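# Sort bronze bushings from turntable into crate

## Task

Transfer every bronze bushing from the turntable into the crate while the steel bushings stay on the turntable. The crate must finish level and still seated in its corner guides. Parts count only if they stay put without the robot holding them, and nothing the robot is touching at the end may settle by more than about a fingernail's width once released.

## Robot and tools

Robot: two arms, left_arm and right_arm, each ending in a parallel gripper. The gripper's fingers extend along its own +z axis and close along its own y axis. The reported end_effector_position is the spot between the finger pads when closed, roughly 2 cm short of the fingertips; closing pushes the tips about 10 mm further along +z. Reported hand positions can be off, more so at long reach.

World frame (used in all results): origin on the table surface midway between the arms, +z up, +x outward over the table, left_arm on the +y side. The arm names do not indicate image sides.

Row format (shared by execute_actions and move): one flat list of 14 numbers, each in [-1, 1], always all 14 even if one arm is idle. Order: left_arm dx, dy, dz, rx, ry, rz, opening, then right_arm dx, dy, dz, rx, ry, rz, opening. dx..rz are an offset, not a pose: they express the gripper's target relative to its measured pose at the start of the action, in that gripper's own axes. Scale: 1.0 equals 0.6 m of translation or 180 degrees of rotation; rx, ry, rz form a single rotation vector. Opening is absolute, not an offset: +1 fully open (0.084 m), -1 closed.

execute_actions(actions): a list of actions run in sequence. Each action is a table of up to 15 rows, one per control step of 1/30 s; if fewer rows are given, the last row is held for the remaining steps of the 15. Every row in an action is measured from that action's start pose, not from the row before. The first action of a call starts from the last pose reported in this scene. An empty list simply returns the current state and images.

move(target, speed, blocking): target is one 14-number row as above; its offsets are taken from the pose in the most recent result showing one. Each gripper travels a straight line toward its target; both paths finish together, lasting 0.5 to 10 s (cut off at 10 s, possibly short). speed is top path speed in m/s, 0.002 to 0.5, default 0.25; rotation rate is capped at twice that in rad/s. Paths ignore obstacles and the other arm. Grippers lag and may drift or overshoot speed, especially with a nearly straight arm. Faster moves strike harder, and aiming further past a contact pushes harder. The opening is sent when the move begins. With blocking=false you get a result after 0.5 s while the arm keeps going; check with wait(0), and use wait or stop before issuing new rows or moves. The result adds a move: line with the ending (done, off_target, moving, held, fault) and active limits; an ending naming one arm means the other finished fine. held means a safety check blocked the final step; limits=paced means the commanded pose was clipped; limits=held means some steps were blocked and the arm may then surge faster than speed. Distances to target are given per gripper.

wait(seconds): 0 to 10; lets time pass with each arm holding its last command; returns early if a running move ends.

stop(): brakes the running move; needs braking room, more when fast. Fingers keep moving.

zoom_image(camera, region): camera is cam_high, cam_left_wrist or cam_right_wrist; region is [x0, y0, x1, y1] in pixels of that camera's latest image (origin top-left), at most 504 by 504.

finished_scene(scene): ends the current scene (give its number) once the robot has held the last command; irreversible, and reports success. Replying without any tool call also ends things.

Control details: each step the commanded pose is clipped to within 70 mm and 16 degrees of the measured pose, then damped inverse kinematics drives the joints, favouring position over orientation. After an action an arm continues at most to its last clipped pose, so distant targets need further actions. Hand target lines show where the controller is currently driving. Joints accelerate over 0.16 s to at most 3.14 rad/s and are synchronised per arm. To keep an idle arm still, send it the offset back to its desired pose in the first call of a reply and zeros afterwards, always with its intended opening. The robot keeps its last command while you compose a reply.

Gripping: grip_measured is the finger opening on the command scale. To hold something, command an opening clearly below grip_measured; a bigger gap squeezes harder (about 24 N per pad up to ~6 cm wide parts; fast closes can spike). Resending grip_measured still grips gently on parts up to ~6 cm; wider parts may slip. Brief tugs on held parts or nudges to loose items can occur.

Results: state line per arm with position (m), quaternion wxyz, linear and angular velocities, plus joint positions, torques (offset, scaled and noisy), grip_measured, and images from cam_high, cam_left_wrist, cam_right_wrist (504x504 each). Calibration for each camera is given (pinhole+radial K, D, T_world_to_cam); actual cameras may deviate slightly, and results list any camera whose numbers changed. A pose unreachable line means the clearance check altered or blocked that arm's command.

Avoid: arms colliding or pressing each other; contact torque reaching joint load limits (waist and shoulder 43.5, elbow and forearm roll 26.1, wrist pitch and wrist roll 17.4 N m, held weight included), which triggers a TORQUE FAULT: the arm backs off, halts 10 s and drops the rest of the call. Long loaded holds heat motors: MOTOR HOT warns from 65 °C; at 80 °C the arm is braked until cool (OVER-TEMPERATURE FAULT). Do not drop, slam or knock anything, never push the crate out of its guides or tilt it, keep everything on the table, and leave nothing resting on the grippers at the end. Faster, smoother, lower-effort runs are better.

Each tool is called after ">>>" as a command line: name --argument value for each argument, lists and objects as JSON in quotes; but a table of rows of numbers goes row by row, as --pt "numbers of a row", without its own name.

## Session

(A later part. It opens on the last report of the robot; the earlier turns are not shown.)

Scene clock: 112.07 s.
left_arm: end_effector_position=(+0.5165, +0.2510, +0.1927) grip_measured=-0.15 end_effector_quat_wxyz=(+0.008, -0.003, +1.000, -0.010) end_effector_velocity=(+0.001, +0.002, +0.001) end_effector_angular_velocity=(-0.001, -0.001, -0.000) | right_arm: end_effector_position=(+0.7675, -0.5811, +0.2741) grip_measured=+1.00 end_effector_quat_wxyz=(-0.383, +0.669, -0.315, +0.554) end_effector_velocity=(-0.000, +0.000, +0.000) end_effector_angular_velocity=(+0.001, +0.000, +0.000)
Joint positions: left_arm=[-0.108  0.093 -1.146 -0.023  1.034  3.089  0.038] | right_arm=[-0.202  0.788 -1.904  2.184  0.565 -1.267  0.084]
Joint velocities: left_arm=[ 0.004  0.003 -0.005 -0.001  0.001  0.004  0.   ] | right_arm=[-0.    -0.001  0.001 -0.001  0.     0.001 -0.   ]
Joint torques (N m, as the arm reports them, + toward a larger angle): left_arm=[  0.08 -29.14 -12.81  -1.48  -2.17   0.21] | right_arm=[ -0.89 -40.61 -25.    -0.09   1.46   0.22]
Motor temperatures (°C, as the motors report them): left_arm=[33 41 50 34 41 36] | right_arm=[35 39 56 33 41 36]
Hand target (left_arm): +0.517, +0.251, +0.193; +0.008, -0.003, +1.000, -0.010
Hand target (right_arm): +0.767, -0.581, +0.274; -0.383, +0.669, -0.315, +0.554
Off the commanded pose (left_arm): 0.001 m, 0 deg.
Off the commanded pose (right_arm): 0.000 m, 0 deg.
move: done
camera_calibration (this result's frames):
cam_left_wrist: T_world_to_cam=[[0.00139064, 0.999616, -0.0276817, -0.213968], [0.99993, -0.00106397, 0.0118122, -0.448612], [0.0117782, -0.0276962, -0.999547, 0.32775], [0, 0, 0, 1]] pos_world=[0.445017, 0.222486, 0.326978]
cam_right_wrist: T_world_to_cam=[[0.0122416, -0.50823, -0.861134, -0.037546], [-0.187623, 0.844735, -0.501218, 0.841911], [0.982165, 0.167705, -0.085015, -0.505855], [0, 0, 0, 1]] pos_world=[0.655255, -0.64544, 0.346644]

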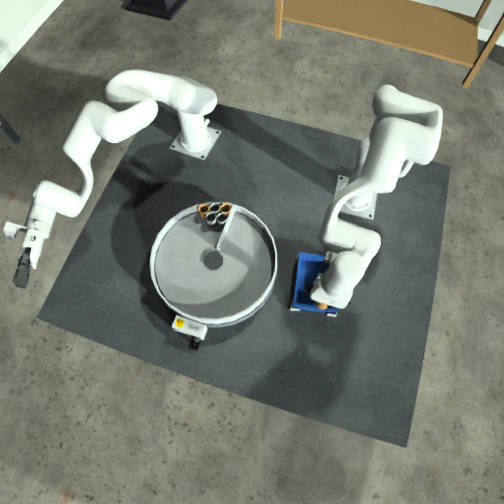

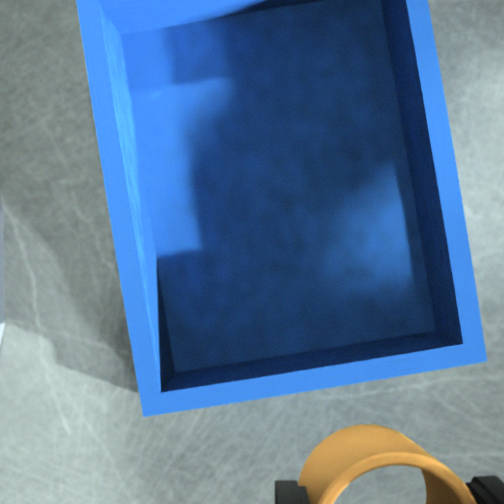

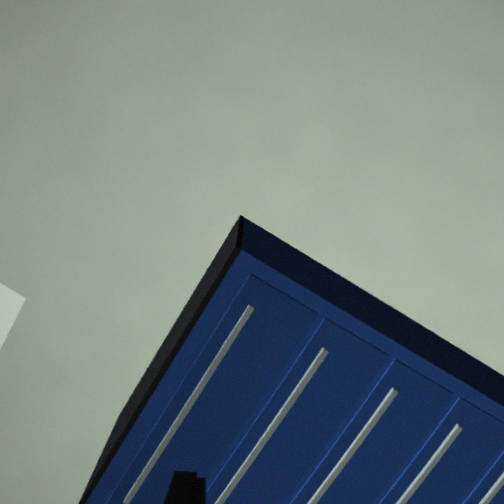

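>>> move --target '[0.12,-0.075,0.18,0,0,0,-1,0,0,0,0,0,0,1]' --speed 0.1

>>> move --target '[0,0,-0.02,0,0,0,0.4,0,0,0,0,0,0,1]' --speed 0.03

Scene clock: 119.77 s.
left_arm: end_effector_position=(+0.4471, +0.2032, +0.0849) grip_measured=-0.15 end_effector_quat_wxyz=(+0.009, -0.003, +1.000, -0.011) end_effector_velocity=(-0.001, -0.001, -0.002) end_effector_angular_velocity=(-0.000, -0.001, +0.001) | right_arm: end_effector_position=(+0.7675, -0.5811, +0.2741) grip_measured=+1.00 end_effector_quat_wxyz=(-0.383, +0.669, -0.315, +0.554) end_effector_velocity=(+0.000, -0.000, +0.000) end_effector_angular_velocity=(-0.000, -0.000, -0.002)
Joint positions: left_arm=[-0.231  0.067 -0.765 -0.028  0.677  2.977  0.038] | right_arm=[-0.202  0.788 -1.904  2.184  0.565 -1.267  0.084]
Joint velocities: left_arm=[-0.002  0.001  0.006 -0.    -0.008 -0.002 -0.   ] | right_arm=[ 0.    -0.    -0.001  0.002 -0.002 -0.001  0.   ]
Joint torques (N m, as the arm reports them, + toward a larger angle): left_arm=[ -0.21 -25.27 -10.72  -1.14  -2.29   0.21] | right_arm=[ -0.5  -40.36 -25.04  -0.43   1.53   0.25]
Motor temperatures (°C, as the motors report them): left_arm=[33 40 51 34 41 36] | right_arm=[35 39 56 33 41 36]
Hand target (left_arm): +0.447, +0.203, +0.084; +0.008, -0.003, +1.000, -0.011
Hand target (right_arm): +0.767, -0.581, +0.274; -0.383, +0.669, -0.315, +0.554
Off the commanded pose (left_arm): 0.001 m, 0 deg.
Off the commanded pose (right_arm): 0.000 m, 0 deg.
move: done
camera_calibration (this result's frames):
cam_left_wrist: T_world_to_cam=[[0.00174636, 0.999597, -0.0283353, -0.169178], [0.999919, -0.00138838, 0.0126485, -0.378061], [0.0126041, -0.0283551, -0.999518, 0.219226], [0, 0, 0, 1]] pos_world=[0.375562, 0.174801, 0.219109]
cam_right_wrist: T_world_to_cam=[[0.0122417, -0.50823, -0.861135, -0.037546], [-0.187623, 0.844735, -0.501218, 0.841911], [0.982165, 0.167705, -0.0850148, -0.505855], [0, 0, 0, 1]] pos_world=[0.655255, -0.64544, 0.346644]

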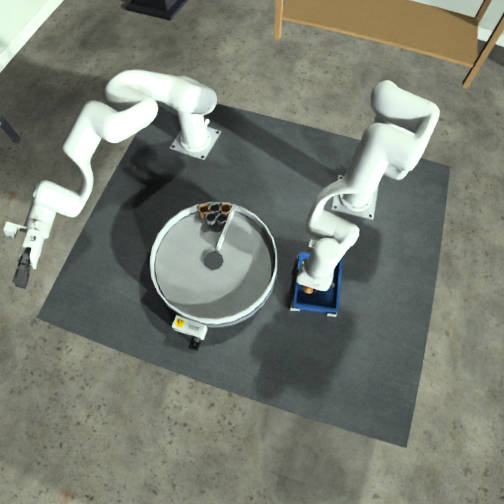

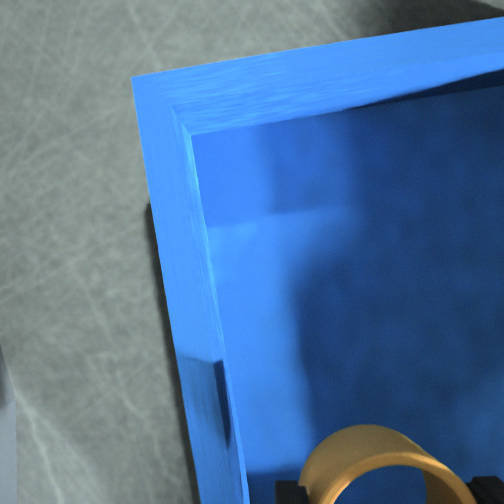

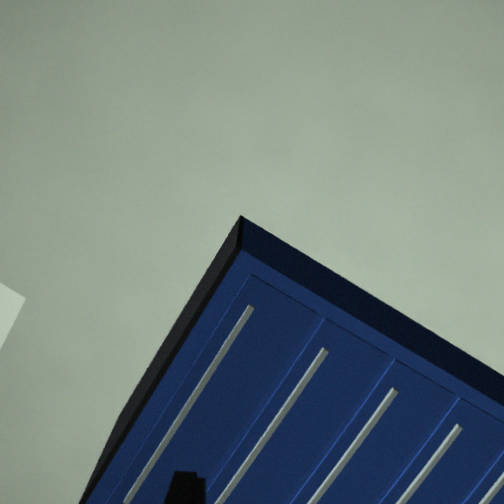

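Scene clock: 120.53 s.
left_arm: end_effector_position=(+0.4469, +0.2035, +0.0968) grip_measured=+0.39 end_effector_quat_wxyz=(+0.009, -0.003, +1.000, -0.011) end_effector_velocity=(-0.001, +0.000, +0.000) end_effector_angular_velocity=(+0.001, +0.004, +0.001) | right_arm: end_effector_position=(+0.7675, -0.5811, +0.2741) grip_measured=+1.00 end_effector_quat_wxyz=(-0.383, +0.669, -0.315, +0.554) end_effector_velocity=(+0.000, +0.000, -0.000) end_effector_angular_velocity=(+0.000, -0.001, +0.001)
Joint positions: left_arm=[-0.23   0.04  -0.774 -0.027  0.713  2.976  0.061] | right_arm=[-0.202  0.788 -1.904  2.184  0.565 -1.267  0.084]
Joint velocities: left_arm=[-0.    -0.002  0.001  0.001  0.005 -0.002 -0.   ] | right_arm=[-0.     0.     0.     0.     0.002 -0.    -0.   ]
Joint torques (N m, as the arm reports them, + toward a larger angle): left_arm=[  0.29 -24.72 -10.51  -1.2   -2.26   0.17] | right_arm=[ -0.6  -39.95 -24.97  -0.31   1.61   0.21]
Motor temperatures (°C, as the motors report them): left_arm=[33 40 51 34 41 36] | right_arm=[35 39 56 33 41 36]
Hand target (left_arm): +0.447, +0.203, +0.097; +0.009, -0.003, +1.000, -0.011
Hand target (right_arm): +0.767, -0.581, +0.274; -0.383, +0.669, -0.315, +0.554
Off the commanded pose (left_arm): 0.000 m, 0 deg.
Off the commanded pose (right_arm): 0.000 m, 0 deg.
move: done
camera_calibration (this result's frames):
cam_left_wrist: T_world_to_cam=[[0.0017051, 0.999599, -0.0282746, -0.169118], [0.99992, -0.00134985, 0.0125788, -0.377952], [0.0125356, -0.0282937, -0.999521, 0.231085], [0, 0, 0, 1]] pos_world=[0.375313, 0.175078, 0.230947]
cam_right_wrist: T_world_to_cam=[[0.0122415, -0.50823, -0.861135, -0.0375459], [-0.187623, 0.844735, -0.501218, 0.841911], [0.982165, 0.167705, -0.0850148, -0.505855], [0, 0, 0, 1]] pos_world=[0.655255, -0.64544, 0.346644]

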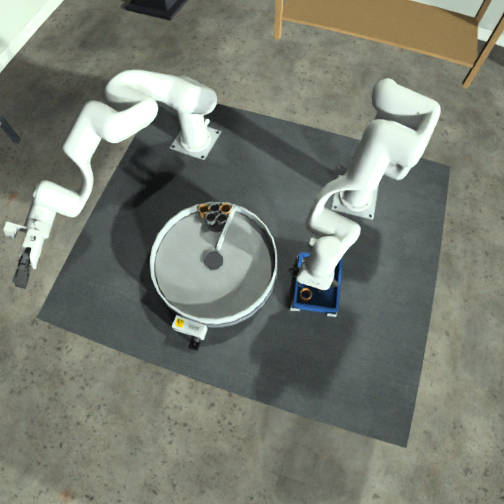

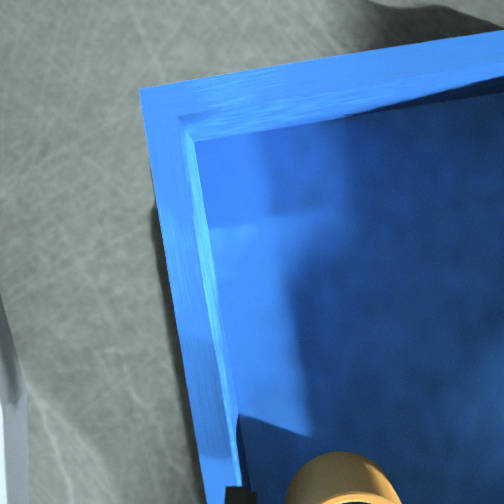

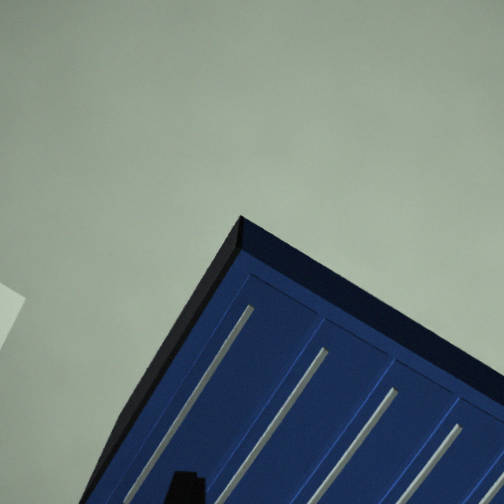

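>>> move --target '[0,0,-0.17,0,0,0,0.05,0,0,0,0,0,0,1]'

>>> move --target '[0.06,-0.6,0,0,0,0,0.05,0,0,0,0,0,0,1]'

Scene clock: 126.03 s.
left_arm: end_effector_position=(+0.4446, +0.2059, +0.1978) grip_measured=+0.04 end_effector_quat_wxyz=(+0.008, -0.003, +1.000, -0.010) end_effector_velocity=(+0.002, +0.000, +0.006) end_effector_angular_velocity=(-0.001, -0.007, +0.001) | right_arm: end_effector_position=(+0.7675, -0.5811, +0.2741) grip_measured=+1.00 end_effector_quat_wxyz=(-0.383, +0.669, -0.315, +0.554) end_effector_velocity=(+0.000, +0.000, +0.000) end_effector_angular_velocity=(+0.002, -0.001, +0.000)
Joint positions: left_arm=[-0.224 -0.133 -0.902 -0.02   1.015  2.972  0.046] | right_arm=[-0.202  0.788 -1.904  2.184  0.565 -1.267  0.084]
Joint velocities: left_arm=[ 0.001 -0.005 -0.01   0.     0.008  0.     0.   ] | right_arm=[-0.    -0.     0.     0.001  0.001  0.001 -0.   ]
Joint torques (N m, as the arm reports them, + toward a larger angle): left_arm=[  0.02 -22.98 -12.23  -0.95  -1.81  -0.12] | right_arm=[ -0.49 -40.38 -25.14  -0.48   1.65   0.14]
Motor temperatures (°C, as the motors report them): left_arm=[33 40 51 34 41 36] | right_arm=[35 39 57 33 41 36]
Hand target (left_arm): +0.445, +0.206, +0.199; +0.009, -0.003, +1.000, -0.010
Hand target (right_arm): +0.767, -0.581, +0.274; -0.383, +0.669, -0.315, +0.554
Off the commanded pose (left_arm): 0.001 m, 0 deg.
Off the commanded pose (right_arm): 0.000 m, 0 deg.
move: done
camera_calibration (this result's frames):
cam_left_wrist: T_world_to_cam=[[0.00130455, 0.999616, -0.0276793, -0.168648], [0.999937, -0.000995536, 0.0111751, -0.376731], [0.0111432, -0.0276921, -0.999554, 0.332721], [0, 0, 0, 1]] pos_world=[0.37322, 0.177422, 0.332114]
cam_right_wrist: T_world_to_cam=[[0.0122416, -0.50823, -0.861135, -0.0375459], [-0.187623, 0.844735, -0.501218, 0.841911], [0.982165, 0.167705, -0.0850147, -0.505855], [0, 0, 0, 1]] pos_world=[0.655255, -0.64544, 0.346644]

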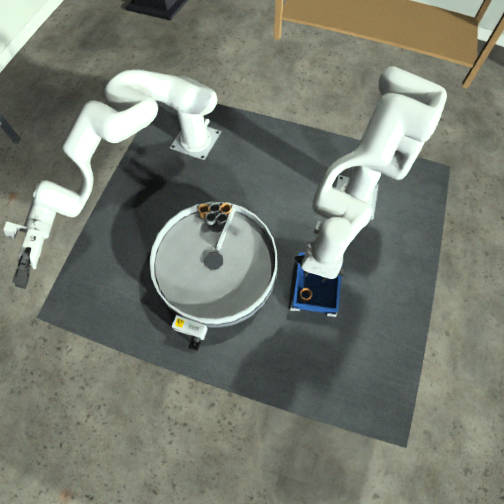

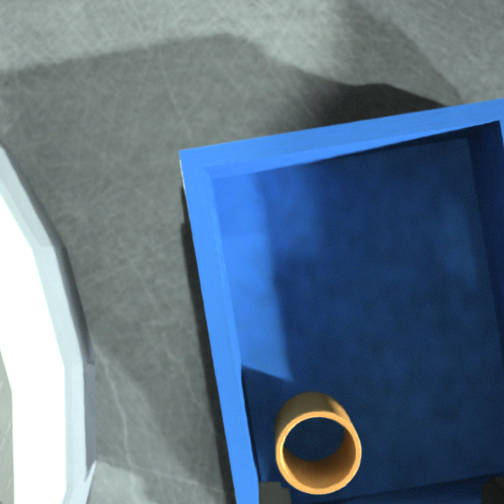

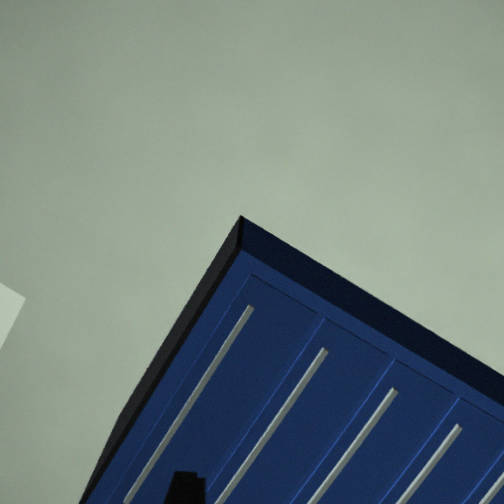

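Scene clock: 128.07 s.
left_arm: end_effector_position=(+0.4110, -0.1536, +0.2058) grip_measured=+0.04 end_effector_quat_wxyz=(+0.009, -0.003, +1.000, -0.011) end_effector_velocity=(-0.001, -0.002, -0.001) end_effector_angular_velocity=(+0.004, +0.004, -0.001) | right_arm: end_effector_position=(+0.7675, -0.5811, +0.2741) grip_measured=+1.00 end_effector_quat_wxyz=(-0.383, +0.669, -0.315, +0.554) end_effector_velocity=(-0.000, +0.000, -0.001) end_effector_angular_velocity=(+0.000, +0.001, +0.000)
Joint positions: left_arm=[-0.893  0.384 -1.573 -0.002  1.162  2.293  0.046] | right_arm=[-0.202  0.788 -1.904  2.184  0.565 -1.267  0.084]
Joint velocities: left_arm=[-0.003  0.008 -0.011  0.     0.008 -0.002  0.   ] | right_arm=[-0.     0.001  0.    -0.001  0.     0.     0.   ]
Joint torques (N m, as the arm reports them, + toward a larger angle): left_arm=[  0.43 -36.77 -12.78  -1.41  -2.23  -0.14] | right_arm=[ -0.95 -40.37 -24.95  -0.57   1.43   0.18]
Motor temperatures (°C, as the motors report them): left_arm=[33 40 52 34 41 36] | right_arm=[35 39 57 33 41 36]
Hand target (left_arm): +0.411, -0.154, +0.206; +0.008, -0.003, +1.000, -0.011
Hand target (right_arm): +0.767, -0.581, +0.274; -0.383, +0.669, -0.315, +0.554
Off the commanded pose (left_arm): 0.001 m, 0 deg.
Off the commanded pose (right_arm): 0.000 m, 0 deg.
move: done
camera_calibration (this result's frames):
cam_left_wrist: T_world_to_cam=[[0.000620873, 0.999586, -0.0287528, 0.191511], [0.999926, -0.000270286, 0.0121954, -0.343694], [0.0121826, -0.0287582, -0.999512, 0.330525], [0, 0, 0, 1]] pos_world=[0.339523, -0.182019, 0.340061]
cam_right_wrist: T_world_to_cam=[[0.0122416, -0.50823, -0.861135, -0.0375459], [-0.187623, 0.844735, -0.501218, 0.841911], [0.982165, 0.167705, -0.0850147, -0.505855], [0, 0, 0, 1]] pos_world=[0.655255, -0.64544, 0.346644]

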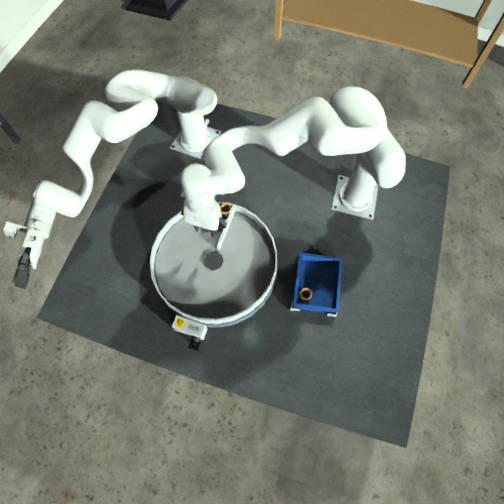

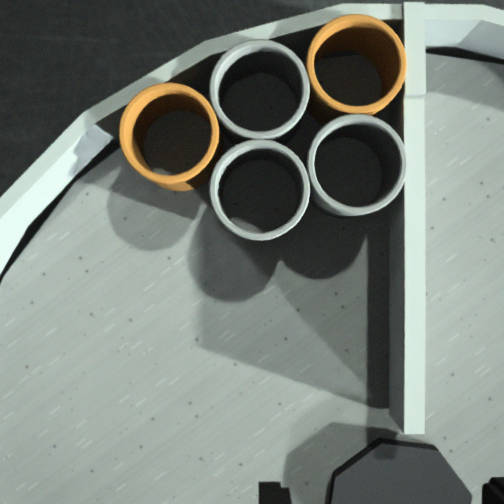

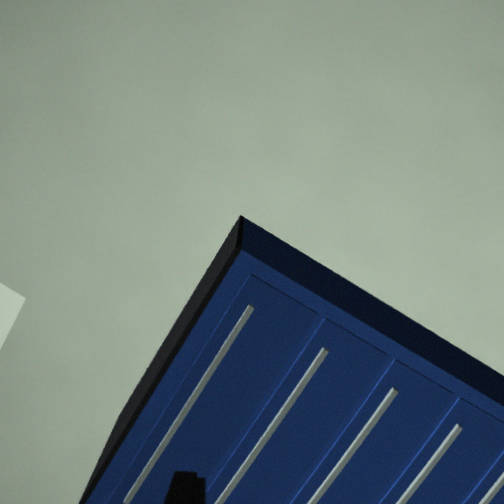

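>>> move --target '[0.1,-0.114,0.13,0,0,0,0.0,0,0,0,0,0,0,1]' --speed 0.12

Scene clock: 154.77 s.
left_arm: end_effector_position=(+0.3531, -0.2243, +0.1291) grip_measured=-0.01 end_effector_quat_wxyz=(+0.009, -0.004, +1.000, -0.011) end_effector_velocity=(-0.001, +0.000, -0.003) end_effector_angular_velocity=(+0.004, +0.003, +0.000) | right_arm: end_effector_position=(+0.7675, -0.5811, +0.2741) grip_measured=+1.00 end_effector_quat_wxyz=(-0.383, +0.669, -0.315, +0.554) end_effector_velocity=(-0.000, -0.000, +0.000) end_effector_angular_velocity=(-0.002, +0.001, -0.000)
Joint positions: left_arm=[-1.043  0.527 -1.563  0.003  1.008  2.14   0.044] | right_arm=[-0.202  0.788 -1.904  2.184  0.565 -1.267  0.084]
Joint velocities: left_arm=[-0.002  0.005  0.001  0.    -0.001 -0.002 -0.   ] | right_arm=[ 0.    -0.001  0.    -0.001 -0.001 -0.001 -0.   ]
Joint torques (N m, as the arm reports them, + toward a larger angle): left_arm=[  0.18 -38.6  -12.28  -1.45  -2.02   0.31] | right_arm=[ -0.78 -40.54 -24.89  -0.43   1.65   0.18]
Motor temperatures (°C, as the motors report them): left_arm=[33 42 54 34 40 36] | right_arm=[35 39 57 33 41 36]
Hand target (left_arm): +0.353, -0.224, +0.129; +0.009, -0.003, +1.000, -0.011
Hand target (right_arm): +0.767, -0.581, +0.274; -0.383, +0.669, -0.315, +0.554
Off the commanded pose (left_arm): 0.001 m, 0 deg.
Off the commanded pose (right_arm): 0.000 m, 0 deg.
move: done
camera_calibration (this result's frames):
cam_left_wrist: T_world_to_cam=[[0.000519679, 0.999555, -0.0298413, 0.260116], [0.99992, -0.00014143, 0.0126761, -0.284954], [0.0126662, -0.0298455, -0.999474, 0.252068], [0, 0, 0, 1]] pos_world=[0.281603, -0.252517, 0.26331]
cam_right_wrist: T_world_to_cam=[[0.0122415, -0.50823, -0.861135, -0.0375459], [-0.187623, 0.844735, -0.501218, 0.841911], [0.982165, 0.167704, -0.0850148, -0.505855], [0, 0, 0, 1]] pos_world=[0.655255, -0.64544, 0.346644]

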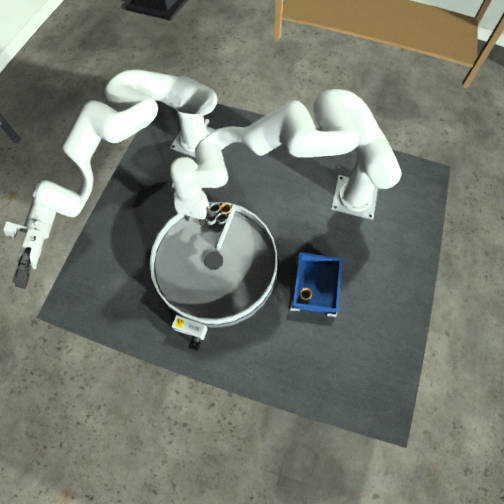

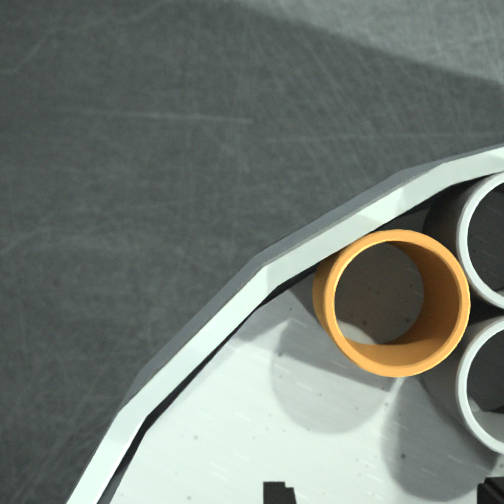

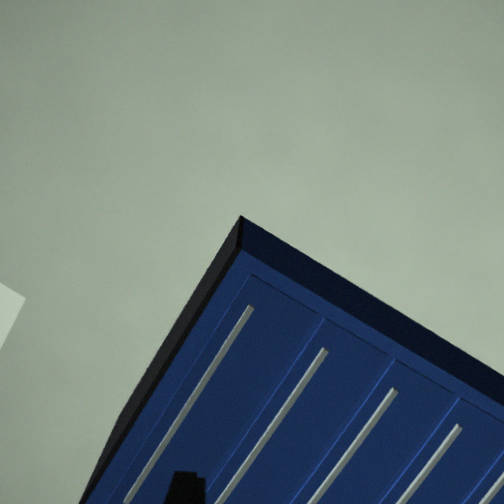

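>>> move --target '[0,0,0.053,0,0,0,0.0,0,0,0,0,0,0,1]' --speed 0.04

>>> move --target '[0.04,0,0,0,0,0,0.0,0,0,0,0,0,0,1]' --speed 0.02

Scene clock: 162.43 s.
left_arm: end_effector_position=(+0.3537, -0.2252, +0.0976) grip_measured=-0.01 end_effector_quat_wxyz=(+0.009, -0.003, +1.000, -0.012) end_effector_velocity=(+0.000, -0.001, +0.001) end_effector_angular_velocity=(-0.003, -0.002, +0.001) | right_arm: end_effector_position=(+0.7675, -0.5811, +0.2741) grip_measured=+1.00 end_effector_quat_wxyz=(-0.383, +0.669, -0.315, +0.554) end_effector_velocity=(+0.000, +0.000, -0.001) end_effector_angular_velocity=(+0.001, +0.001, +0.001)
Joint positions: left_arm=[-1.043  0.57  -1.537  0.003  0.938  2.14   0.044] | right_arm=[-0.202  0.788 -1.904  2.184  0.565 -1.267  0.084]
Joint velocities: left_arm=[-0.001  0.    -0.001  0.    -0.003 -0.002 -0.   ] | right_arm=[ 0.     0.002 -0.    -0.     0.001  0.001  0.   ]
Joint torques (N m, as the arm reports them, + toward a larger angle): left_arm=[ -0.19 -39.37 -11.67  -1.32  -2.32  -0.03] | right_arm=[ -0.83 -40.35 -25.08  -0.38   1.55   0.34]
Motor temperatures (°C, as the motors report them): left_arm=[33 42 54 34 40 36] | right_arm=[35 39 57 33 41 36]
Hand target (left_arm): +0.354, -0.225, +0.097; +0.009, -0.003, +1.000, -0.011
Hand target (right_arm): +0.767, -0.581, +0.274; -0.383, +0.669, -0.315, +0.554
Off the commanded pose (left_arm): 0.000 m, 0 deg.
Off the commanded pose (right_arm): 0.000 m, 0 deg.
move: done
camera_calibration (this result's frames):
cam_left_wrist: T_world_to_cam=[[0.000622475, 0.999543, -0.0302253, 0.260085], [0.999917, -0.000234144, 0.0128497, -0.285192], [0.0128368, -0.0302308, -0.999461, 0.220451], [0, 0, 0, 1]] pos_world=[0.282177, -0.253369, 0.231858]
cam_right_wrist: T_world_to_cam=[[0.0122416, -0.50823, -0.861135, -0.0375459], [-0.187623, 0.844735, -0.501218, 0.841911], [0.982165, 0.167704, -0.0850146, -0.505855], [0, 0, 0, 1]] pos_world=[0.655255, -0.64544, 0.346644]

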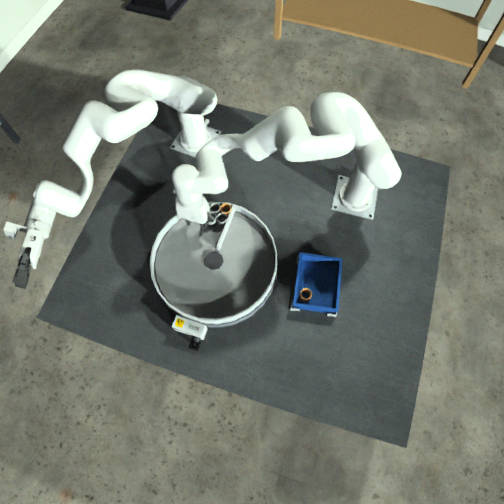

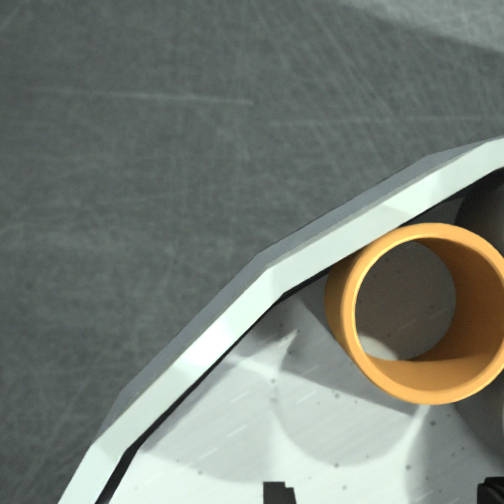

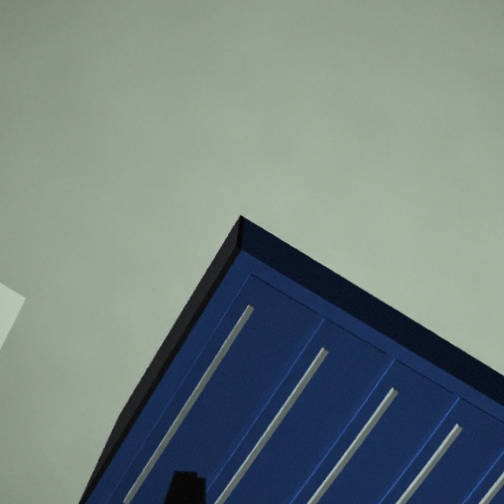

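Scene clock: 164.10 s.
left_arm: end_effector_position=(+0.3353, -0.2332, +0.1048) grip_measured=-0.02 end_effector_quat_wxyz=(+0.017, -0.003, +1.000, -0.025) end_effector_velocity=(-0.002, -0.004, +0.001) end_effector_angular_velocity=(-0.006, -0.001, -0.002) | right_arm: end_effector_position=(+0.7675, -0.5811, +0.2741) grip_measured=+1.00 end_effector_quat_wxyz=(-0.383, +0.669, -0.315, +0.554) end_effector_velocity=(+0.000, +0.001, +0.001) end_effector_angular_velocity=(+0.000, -0.002, +0.002)
Joint positions: left_arm=[-1.077  0.528 -1.483  0.005  0.895  2.106  0.043] | right_arm=[-0.202  0.788 -1.904  2.184  0.565 -1.267  0.084]
Joint velocities: left_arm=[-0.005  0.002 -0.004 -0.003 -0.003 -0.001 -0.   ] | right_arm=[ 0.    -0.    -0.     0.001  0.002 -0.001  0.   ]
Joint torques (N m, as the arm reports them, + toward a larger angle): left_arm=[-11.3  -26.69   0.87  -5.35   9.41  -0.86] | right_arm=[ -0.44 -40.64 -25.07  -0.35   1.54   0.14]
Motor temperatures (°C, as the motors report them): left_arm=[33 42 53 34 41 36] | right_arm=[35 39 57 33 41 36]
Hand target (left_arm): +0.330, -0.225, +0.097; +0.009, -0.003, +1.000, -0.012
Hand target (right_arm): +0.767, -0.581, +0.274; -0.383, +0.669, -0.315, +0.554
Off the commanded pose (left_arm): 0.012 m, 2 deg.
Off the commanded pose (right_arm): 0.000 m, 0 deg.
move: off_target (left_arm)
camera_calibration (this result's frames):
cam_left_wrist: T_world_to_cam=[[0.0026835, 0.998417, -0.0561893, 0.270161], [0.999557, -0.00101221, 0.0297514, -0.268739], [0.0296474, -0.0562442, -0.997977, 0.215713], [0, 0, 0, 1]] pos_world=[0.261499, -0.257873, 0.238452]
cam_right_wrist: T_world_to_cam=[[0.0122416, -0.508229, -0.861135, -0.0375458], [-0.187623, 0.844735, -0.501218, 0.841911], [0.982165, 0.167704, -0.0850146, -0.505855], [0, 0, 0, 1]] pos_world=[0.655255, -0.64544, 0.346644]

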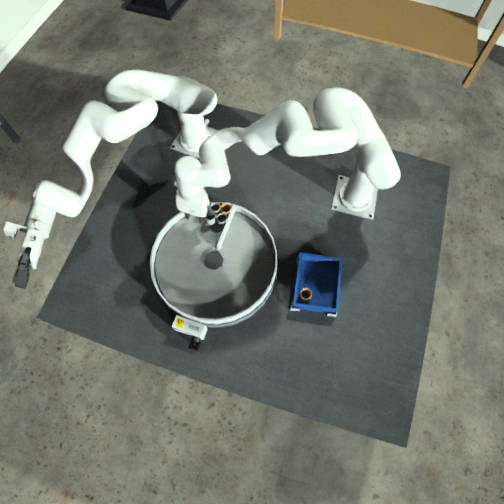

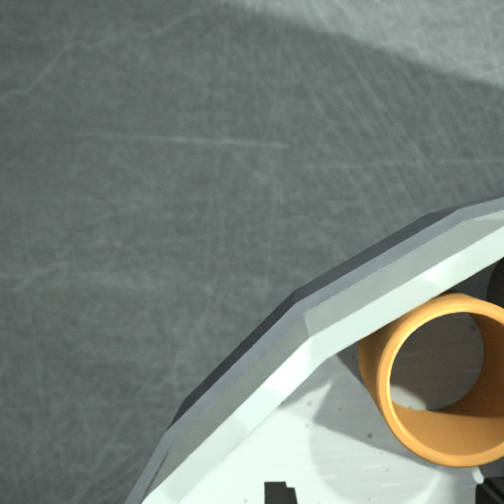

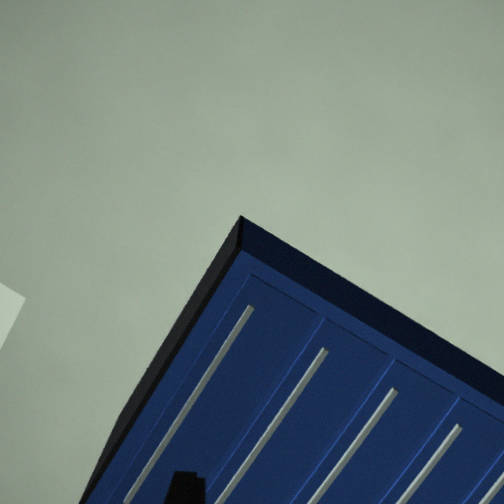

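>>> move --target '[-0.031,0.022,0.012,-0.008,0.005,0,0.0,0,0,0,0,0,0,1]' --speed 0.04

Scene clock: 173.43 s.
left_arm: end_effector_position=(+0.3554, -0.2223, +0.0995) grip_measured=-0.02 end_effector_quat_wxyz=(+0.012, -0.003, +1.000, -0.015) end_effector_velocity=(+0.001, -0.001, +0.000) end_effector_angular_velocity=(-0.001, +0.000, -0.003) | right_arm: end_effector_position=(+0.7675, -0.5811, +0.2741) grip_measured=+1.00 end_effector_quat_wxyz=(-0.383, +0.669, -0.315, +0.554) end_effector_velocity=(-0.000, -0.000, -0.000) end_effector_angular_velocity=(+0.003, +0.001, -0.002)
Joint positions: left_arm=[-1.038  0.556 -1.517  0.003  0.923  2.146  0.043] | right_arm=[-0.202  0.788 -1.904  2.184  0.565 -1.267  0.084]
Joint velocities: left_arm=[-0.     0.004 -0.006 -0.001  0.001  0.003  0.   ] | right_arm=[-0.     0.001 -0.     0.002 -0.001  0.001  0.   ]
Joint torques (N m, as the arm reports them, + toward a larger angle): left_arm=[ -0.01 -26.84  -1.91  -1.3    5.24  -0.06] | right_arm=[ -0.79 -40.41 -24.99  -0.3    1.52   0.14]
Motor temperatures (°C, as the motors report them): left_arm=[33 41 49 34 45 36] | right_arm=[35 39 57 33 41 36]
Hand target (left_arm): +0.354, -0.220, +0.098; +0.009, -0.003, +1.000, -0.012
Hand target (right_arm): +0.767, -0.581, +0.274; -0.383, +0.669, -0.315, +0.554
Off the commanded pose (left_arm): 0.003 m, 0 deg.
Off the commanded pose (right_arm): 0.000 m, 0 deg.
move: done
camera_calibration (this result's frames):
cam_left_wrist: T_world_to_cam=[[0.00192784, 0.99929, -0.0376382, 0.257474], [0.999832, -0.00123938, 0.0183064, -0.287643], [0.0182467, -0.0376672, -0.999124, 0.218736], [0, 0, 0, 1]] pos_world=[0.283107, -0.249409, 0.233501]
cam_right_wrist: T_world_to_cam=[[0.0122417, -0.508229, -0.861135, -0.0375458], [-0.187623, 0.844735, -0.501218, 0.841911], [0.982165, 0.167704, -0.0850146, -0.505855], [0, 0, 0, 1]] pos_world=[0.655255, -0.64544, 0.346644]

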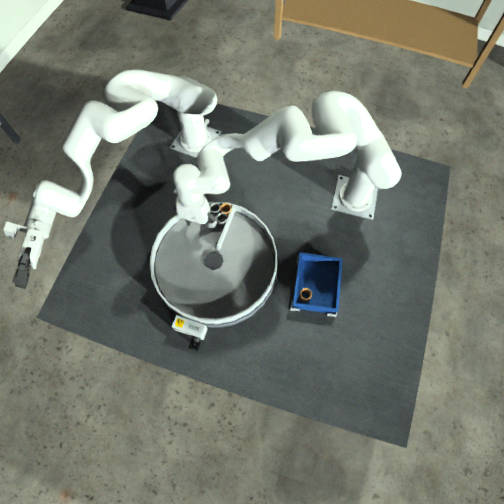

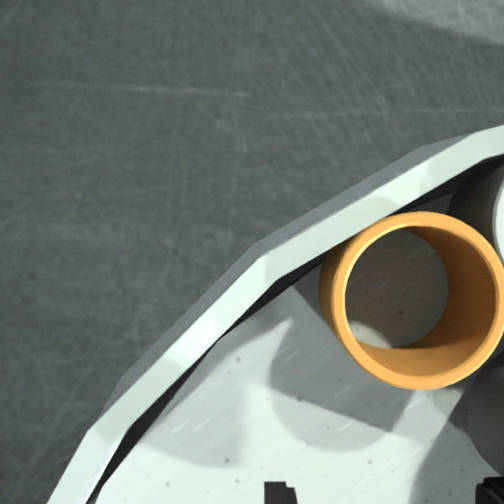

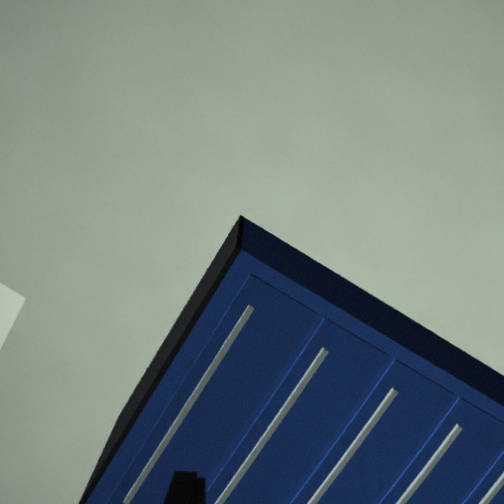

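>>> move --target '[-0.005,0,-0.06,0,0,0,-0.55,0,0,0,0,0,0,1]' --speed 0.06

>>> move --target '[0.084,-0.015,0,0,0,-0.25,-0.55,0,0,0,0,0,0,1]' --speed 0.06

Scene clock: 201.83 s.
left_arm: end_effector_position=(+0.3575, -0.2209, +0.1349) grip_measured=-0.57 end_effector_quat_wxyz=(+0.011, -0.003, +1.000, -0.015) end_effector_velocity=(-0.002, +0.001, -0.001) end_effector_angular_velocity=(+0.006, +0.004, -0.002) | right_arm: end_effector_position=(+0.7675, -0.5811, +0.2741) grip_measured=+1.00 end_effector_quat_wxyz=(-0.383, +0.669, -0.315, +0.554) end_effector_velocity=(+0.000, +0.000, -0.001) end_effector_angular_velocity=(-0.002, +0.001, +0.001)
Joint positions: left_arm=[-1.034  0.512 -1.555  0.003  1.006  2.15   0.019] | right_arm=[-0.202  0.788 -1.904  2.184  0.565 -1.267  0.084]
Joint velocities: left_arm=[-0.002  0.001 -0.001 -0.001  0.007  0.001  0.   ] | right_arm=[ 0.     0.001 -0.    -0.002  0.    -0.001  0.   ]
Joint torques (N m, as the arm reports them, + toward a larger angle): left_arm=[  0.27 -38.72 -12.36  -1.24  -2.28   0.04] | right_arm=[ -0.64 -40.59 -25.18  -0.25   1.41   0.12]
Motor temperatures (°C, as the motors report them): left_arm=[33 41 46 34 46 36] | right_arm=[35 39 57 33 41 36]
Hand target (left_arm): +0.358, -0.221, +0.135; +0.012, -0.003, +1.000, -0.015
Hand target (right_arm): +0.767, -0.581, +0.274; -0.383, +0.669, -0.315, +0.554
Off the commanded pose (left_arm): 0.001 m, 0 deg.
Off the commanded pose (right_arm): 0.000 m, 0 deg.
move: done
camera_calibration (this result's frames):
cam_left_wrist: T_world_to_cam=[[0.00181451, 0.999315, -0.0369509, 0.25738], [0.999838, -0.00115195, 0.0179441, -0.290278], [0.0178892, -0.0369775, -0.999156, 0.254483], [0, 0, 0, 1]] pos_world=[0.285211, -0.248128, 0.268988]
cam_right_wrist: T_world_to_cam=[[0.0122418, -0.50823, -0.861135, -0.0375459], [-0.187623, 0.844735, -0.501218, 0.841911], [0.982165, 0.167705, -0.0850145, -0.505855], [0, 0, 0, 1]] pos_world=[0.655255, -0.64544, 0.346644]

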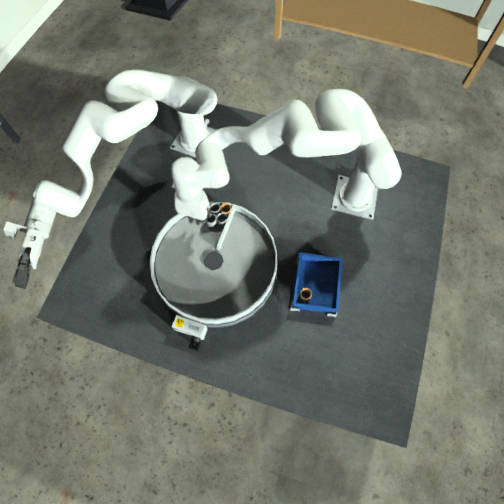

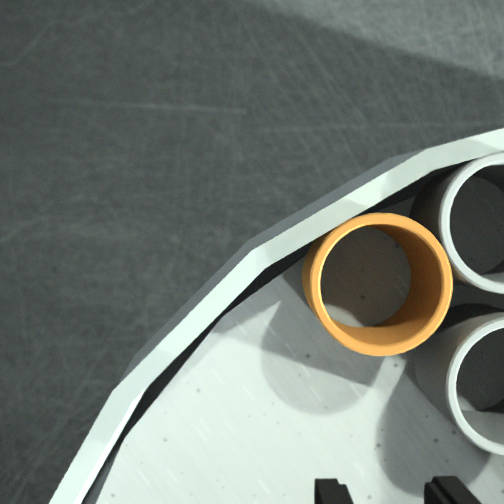

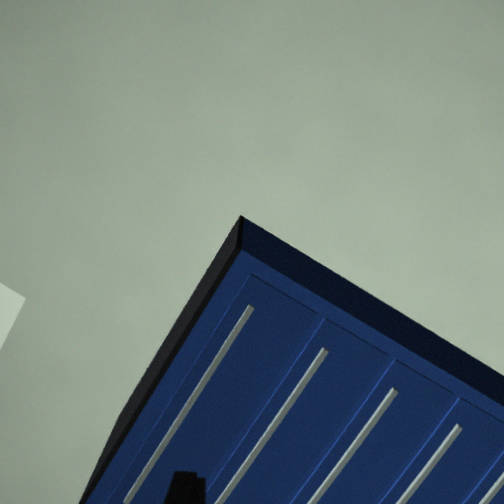

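Scene clock: 208.70 s.
left_arm: end_effector_position=(+0.3072, -0.2302, +0.1341) grip_measured=-0.57 end_effector_quat_wxyz=(+0.005, -0.385, +0.923, -0.018) end_effector_velocity=(+0.000, +0.000, -0.000) end_effector_angular_velocity=(-0.000, -0.000, +0.008) | right_arm: end_effector_position=(+0.7675, -0.5811, +0.2741) grip_measured=+1.00 end_effector_quat_wxyz=(-0.383, +0.669, -0.315, +0.554) end_effector_velocity=(-0.000, -0.000, -0.001) end_effector_angular_velocity=(+0.000, +0.001, -0.001)
Joint positions: left_arm=[-1.115  0.449 -1.457  0.007  0.97   1.282  0.019] | right_arm=[-0.202  0.788 -1.904  2.184  0.565 -1.267  0.084]
Joint velocities: left_arm=[ 0.    -0.     0.001  0.001 -0.001 -0.008  0.   ] | right_arm=[ 0.     0.     0.     0.001 -0.001 -0.001 -0.   ]
Joint torques (N m, as the arm reports them, + toward a larger angle): left_arm=[  0.07 -36.85 -12.15  -1.43  -2.3    0.16] | right_arm=[ -0.24 -40.36 -25.19  -0.37   1.6    0.19]
Motor temperatures (°C, as the motors report them): left_arm=[33 41 49 34 45 36] | right_arm=[35 39 57 33 41 36]
Hand target (left_arm): +0.307, -0.230, +0.134; +0.005, -0.385, +0.923, -0.018
Hand target (right_arm): +0.767, -0.581, +0.274; -0.383, +0.669, -0.315, +0.554
Off the commanded pose (left_arm): 0.000 m, 0 deg.
Off the commanded pose (right_arm): 0.000 m, 0 deg.
move: done
camera_calibration (this result's frames):
cam_left_wrist: T_world_to_cam=[[-0.705138, 0.707673, -0.0444933, 0.417757], [0.708651, 0.70549, -0.00990235, 0.0158301], [0.024382, -0.0385128, -0.998961, 0.251815], [0, 0, 0, 1]] pos_world=[0.277219, -0.297105, 0.270297]
cam_right_wrist: T_world_to_cam=[[0.0122418, -0.50823, -0.861135, -0.0375459], [-0.187623, 0.844735, -0.501218, 0.841911], [0.982165, 0.167705, -0.0850145, -0.505855], [0, 0, 0, 1]] pos_world=[0.655255, -0.64544, 0.346644]

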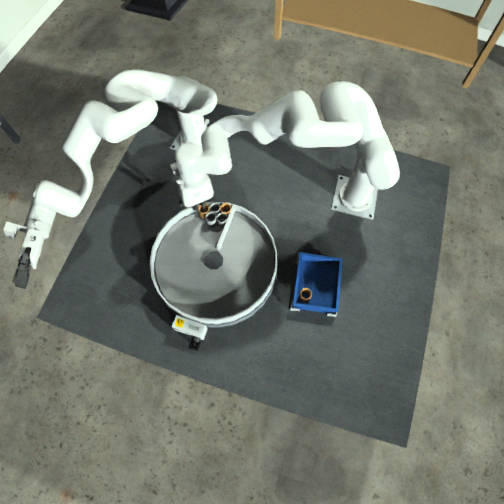

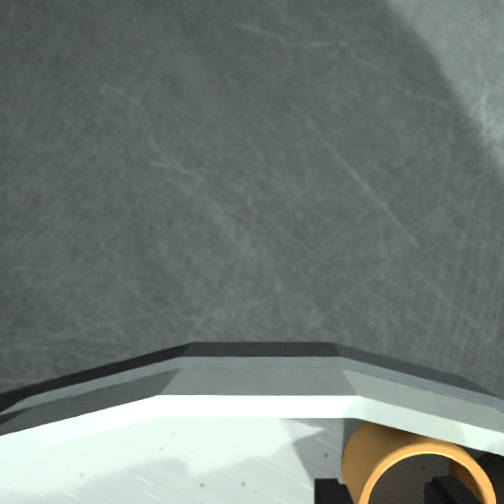

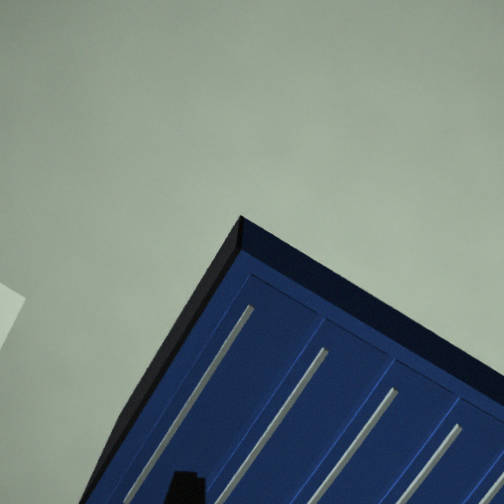

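>>> move --target '[0,0.006,0.06,0,0,0,-0.55,0,0,0,0,0,0,1]' --speed 0.02

Scene clock: 214.43 s.
left_arm: end_effector_position=(+0.3064, -0.2287, +0.0987) grip_measured=-0.57 end_effector_quat_wxyz=(+0.005, -0.385, +0.923, -0.019) end_effector_velocity=(-0.002, -0.000, -0.002) end_effector_angular_velocity=(+0.001, +0.000, -0.003) | right_arm: end_effector_position=(+0.7675, -0.5811, +0.2741) grip_measured=+1.00 end_effector_quat_wxyz=(-0.383, +0.669, -0.315, +0.554) end_effector_velocity=(-0.000, +0.000, -0.001) end_effector_angular_velocity=(-0.001, +0.001, +0.000)
Joint positions: left_arm=[-1.115  0.49  -1.411  0.008  0.882  1.28   0.019] | right_arm=[-0.202  0.788 -1.904  2.184  0.565 -1.267  0.084]
Joint velocities: left_arm=[-0.003  0.002  0.002  0.    -0.003  0.    -0.   ] | right_arm=[-0.     0.001  0.    -0.001  0.    -0.    -0.   ]
Joint torques (N m, as the arm reports them, + toward a larger angle): left_arm=[ -8.67 -31.19  -9.05  -3.47  -1.54  -0.07] | right_arm=[ -0.47 -40.22 -25.1   -0.4    1.66   0.3 ]
Motor temperatures (°C, as the motors report them): left_arm=[33 42 50 34 44 36] | right_arm=[35 39 57 33 41 36]
Hand target (left_arm): +0.305, -0.229, +0.098; +0.005, -0.385, +0.923, -0.018
Hand target (right_arm): +0.767, -0.581, +0.274; -0.383, +0.669, -0.315, +0.554
Off the commanded pose (left_arm): 0.001 m, 0 deg.
Off the commanded pose (right_arm): 0.000 m, 0 deg.
move: done
camera_calibration (this result's frames):
cam_left_wrist: T_world_to_cam=[[-0.705631, 0.707092, -0.0458925, 0.414736], [0.708124, 0.706019, -0.00989092, 0.015349], [0.0254072, -0.0394769, -0.998897, 0.215993], [0, 0, 0, 1]] pos_world=[0.276294, -0.295566, 0.23494]
cam_right_wrist: T_world_to_cam=[[0.0122417, -0.50823, -0.861135, -0.0375459], [-0.187623, 0.844735, -0.501218, 0.841911], [0.982165, 0.167704, -0.0850146, -0.505855], [0, 0, 0, 1]] pos_world=[0.655255, -0.64544, 0.346644]

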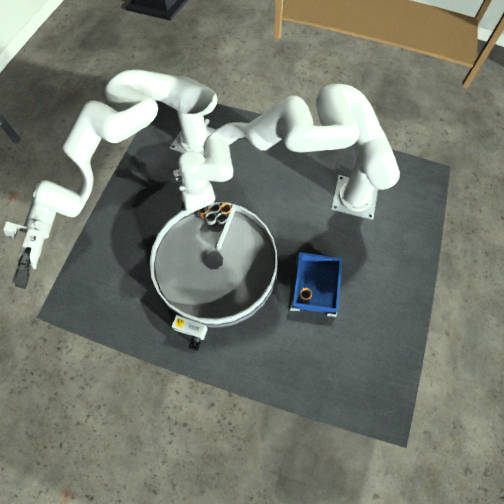

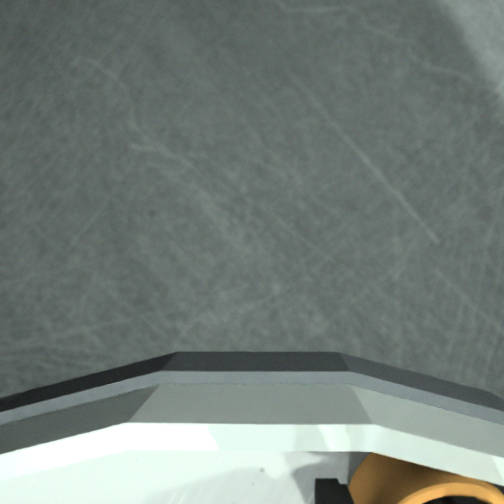

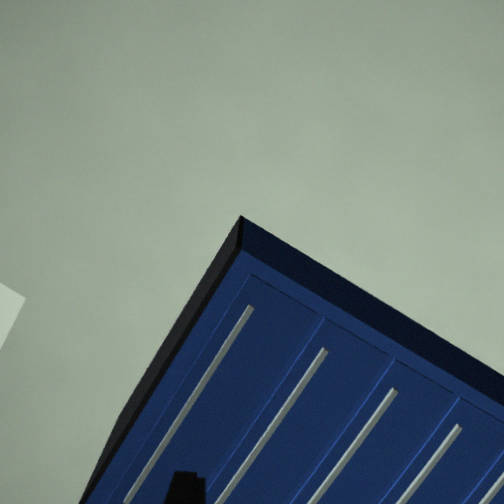

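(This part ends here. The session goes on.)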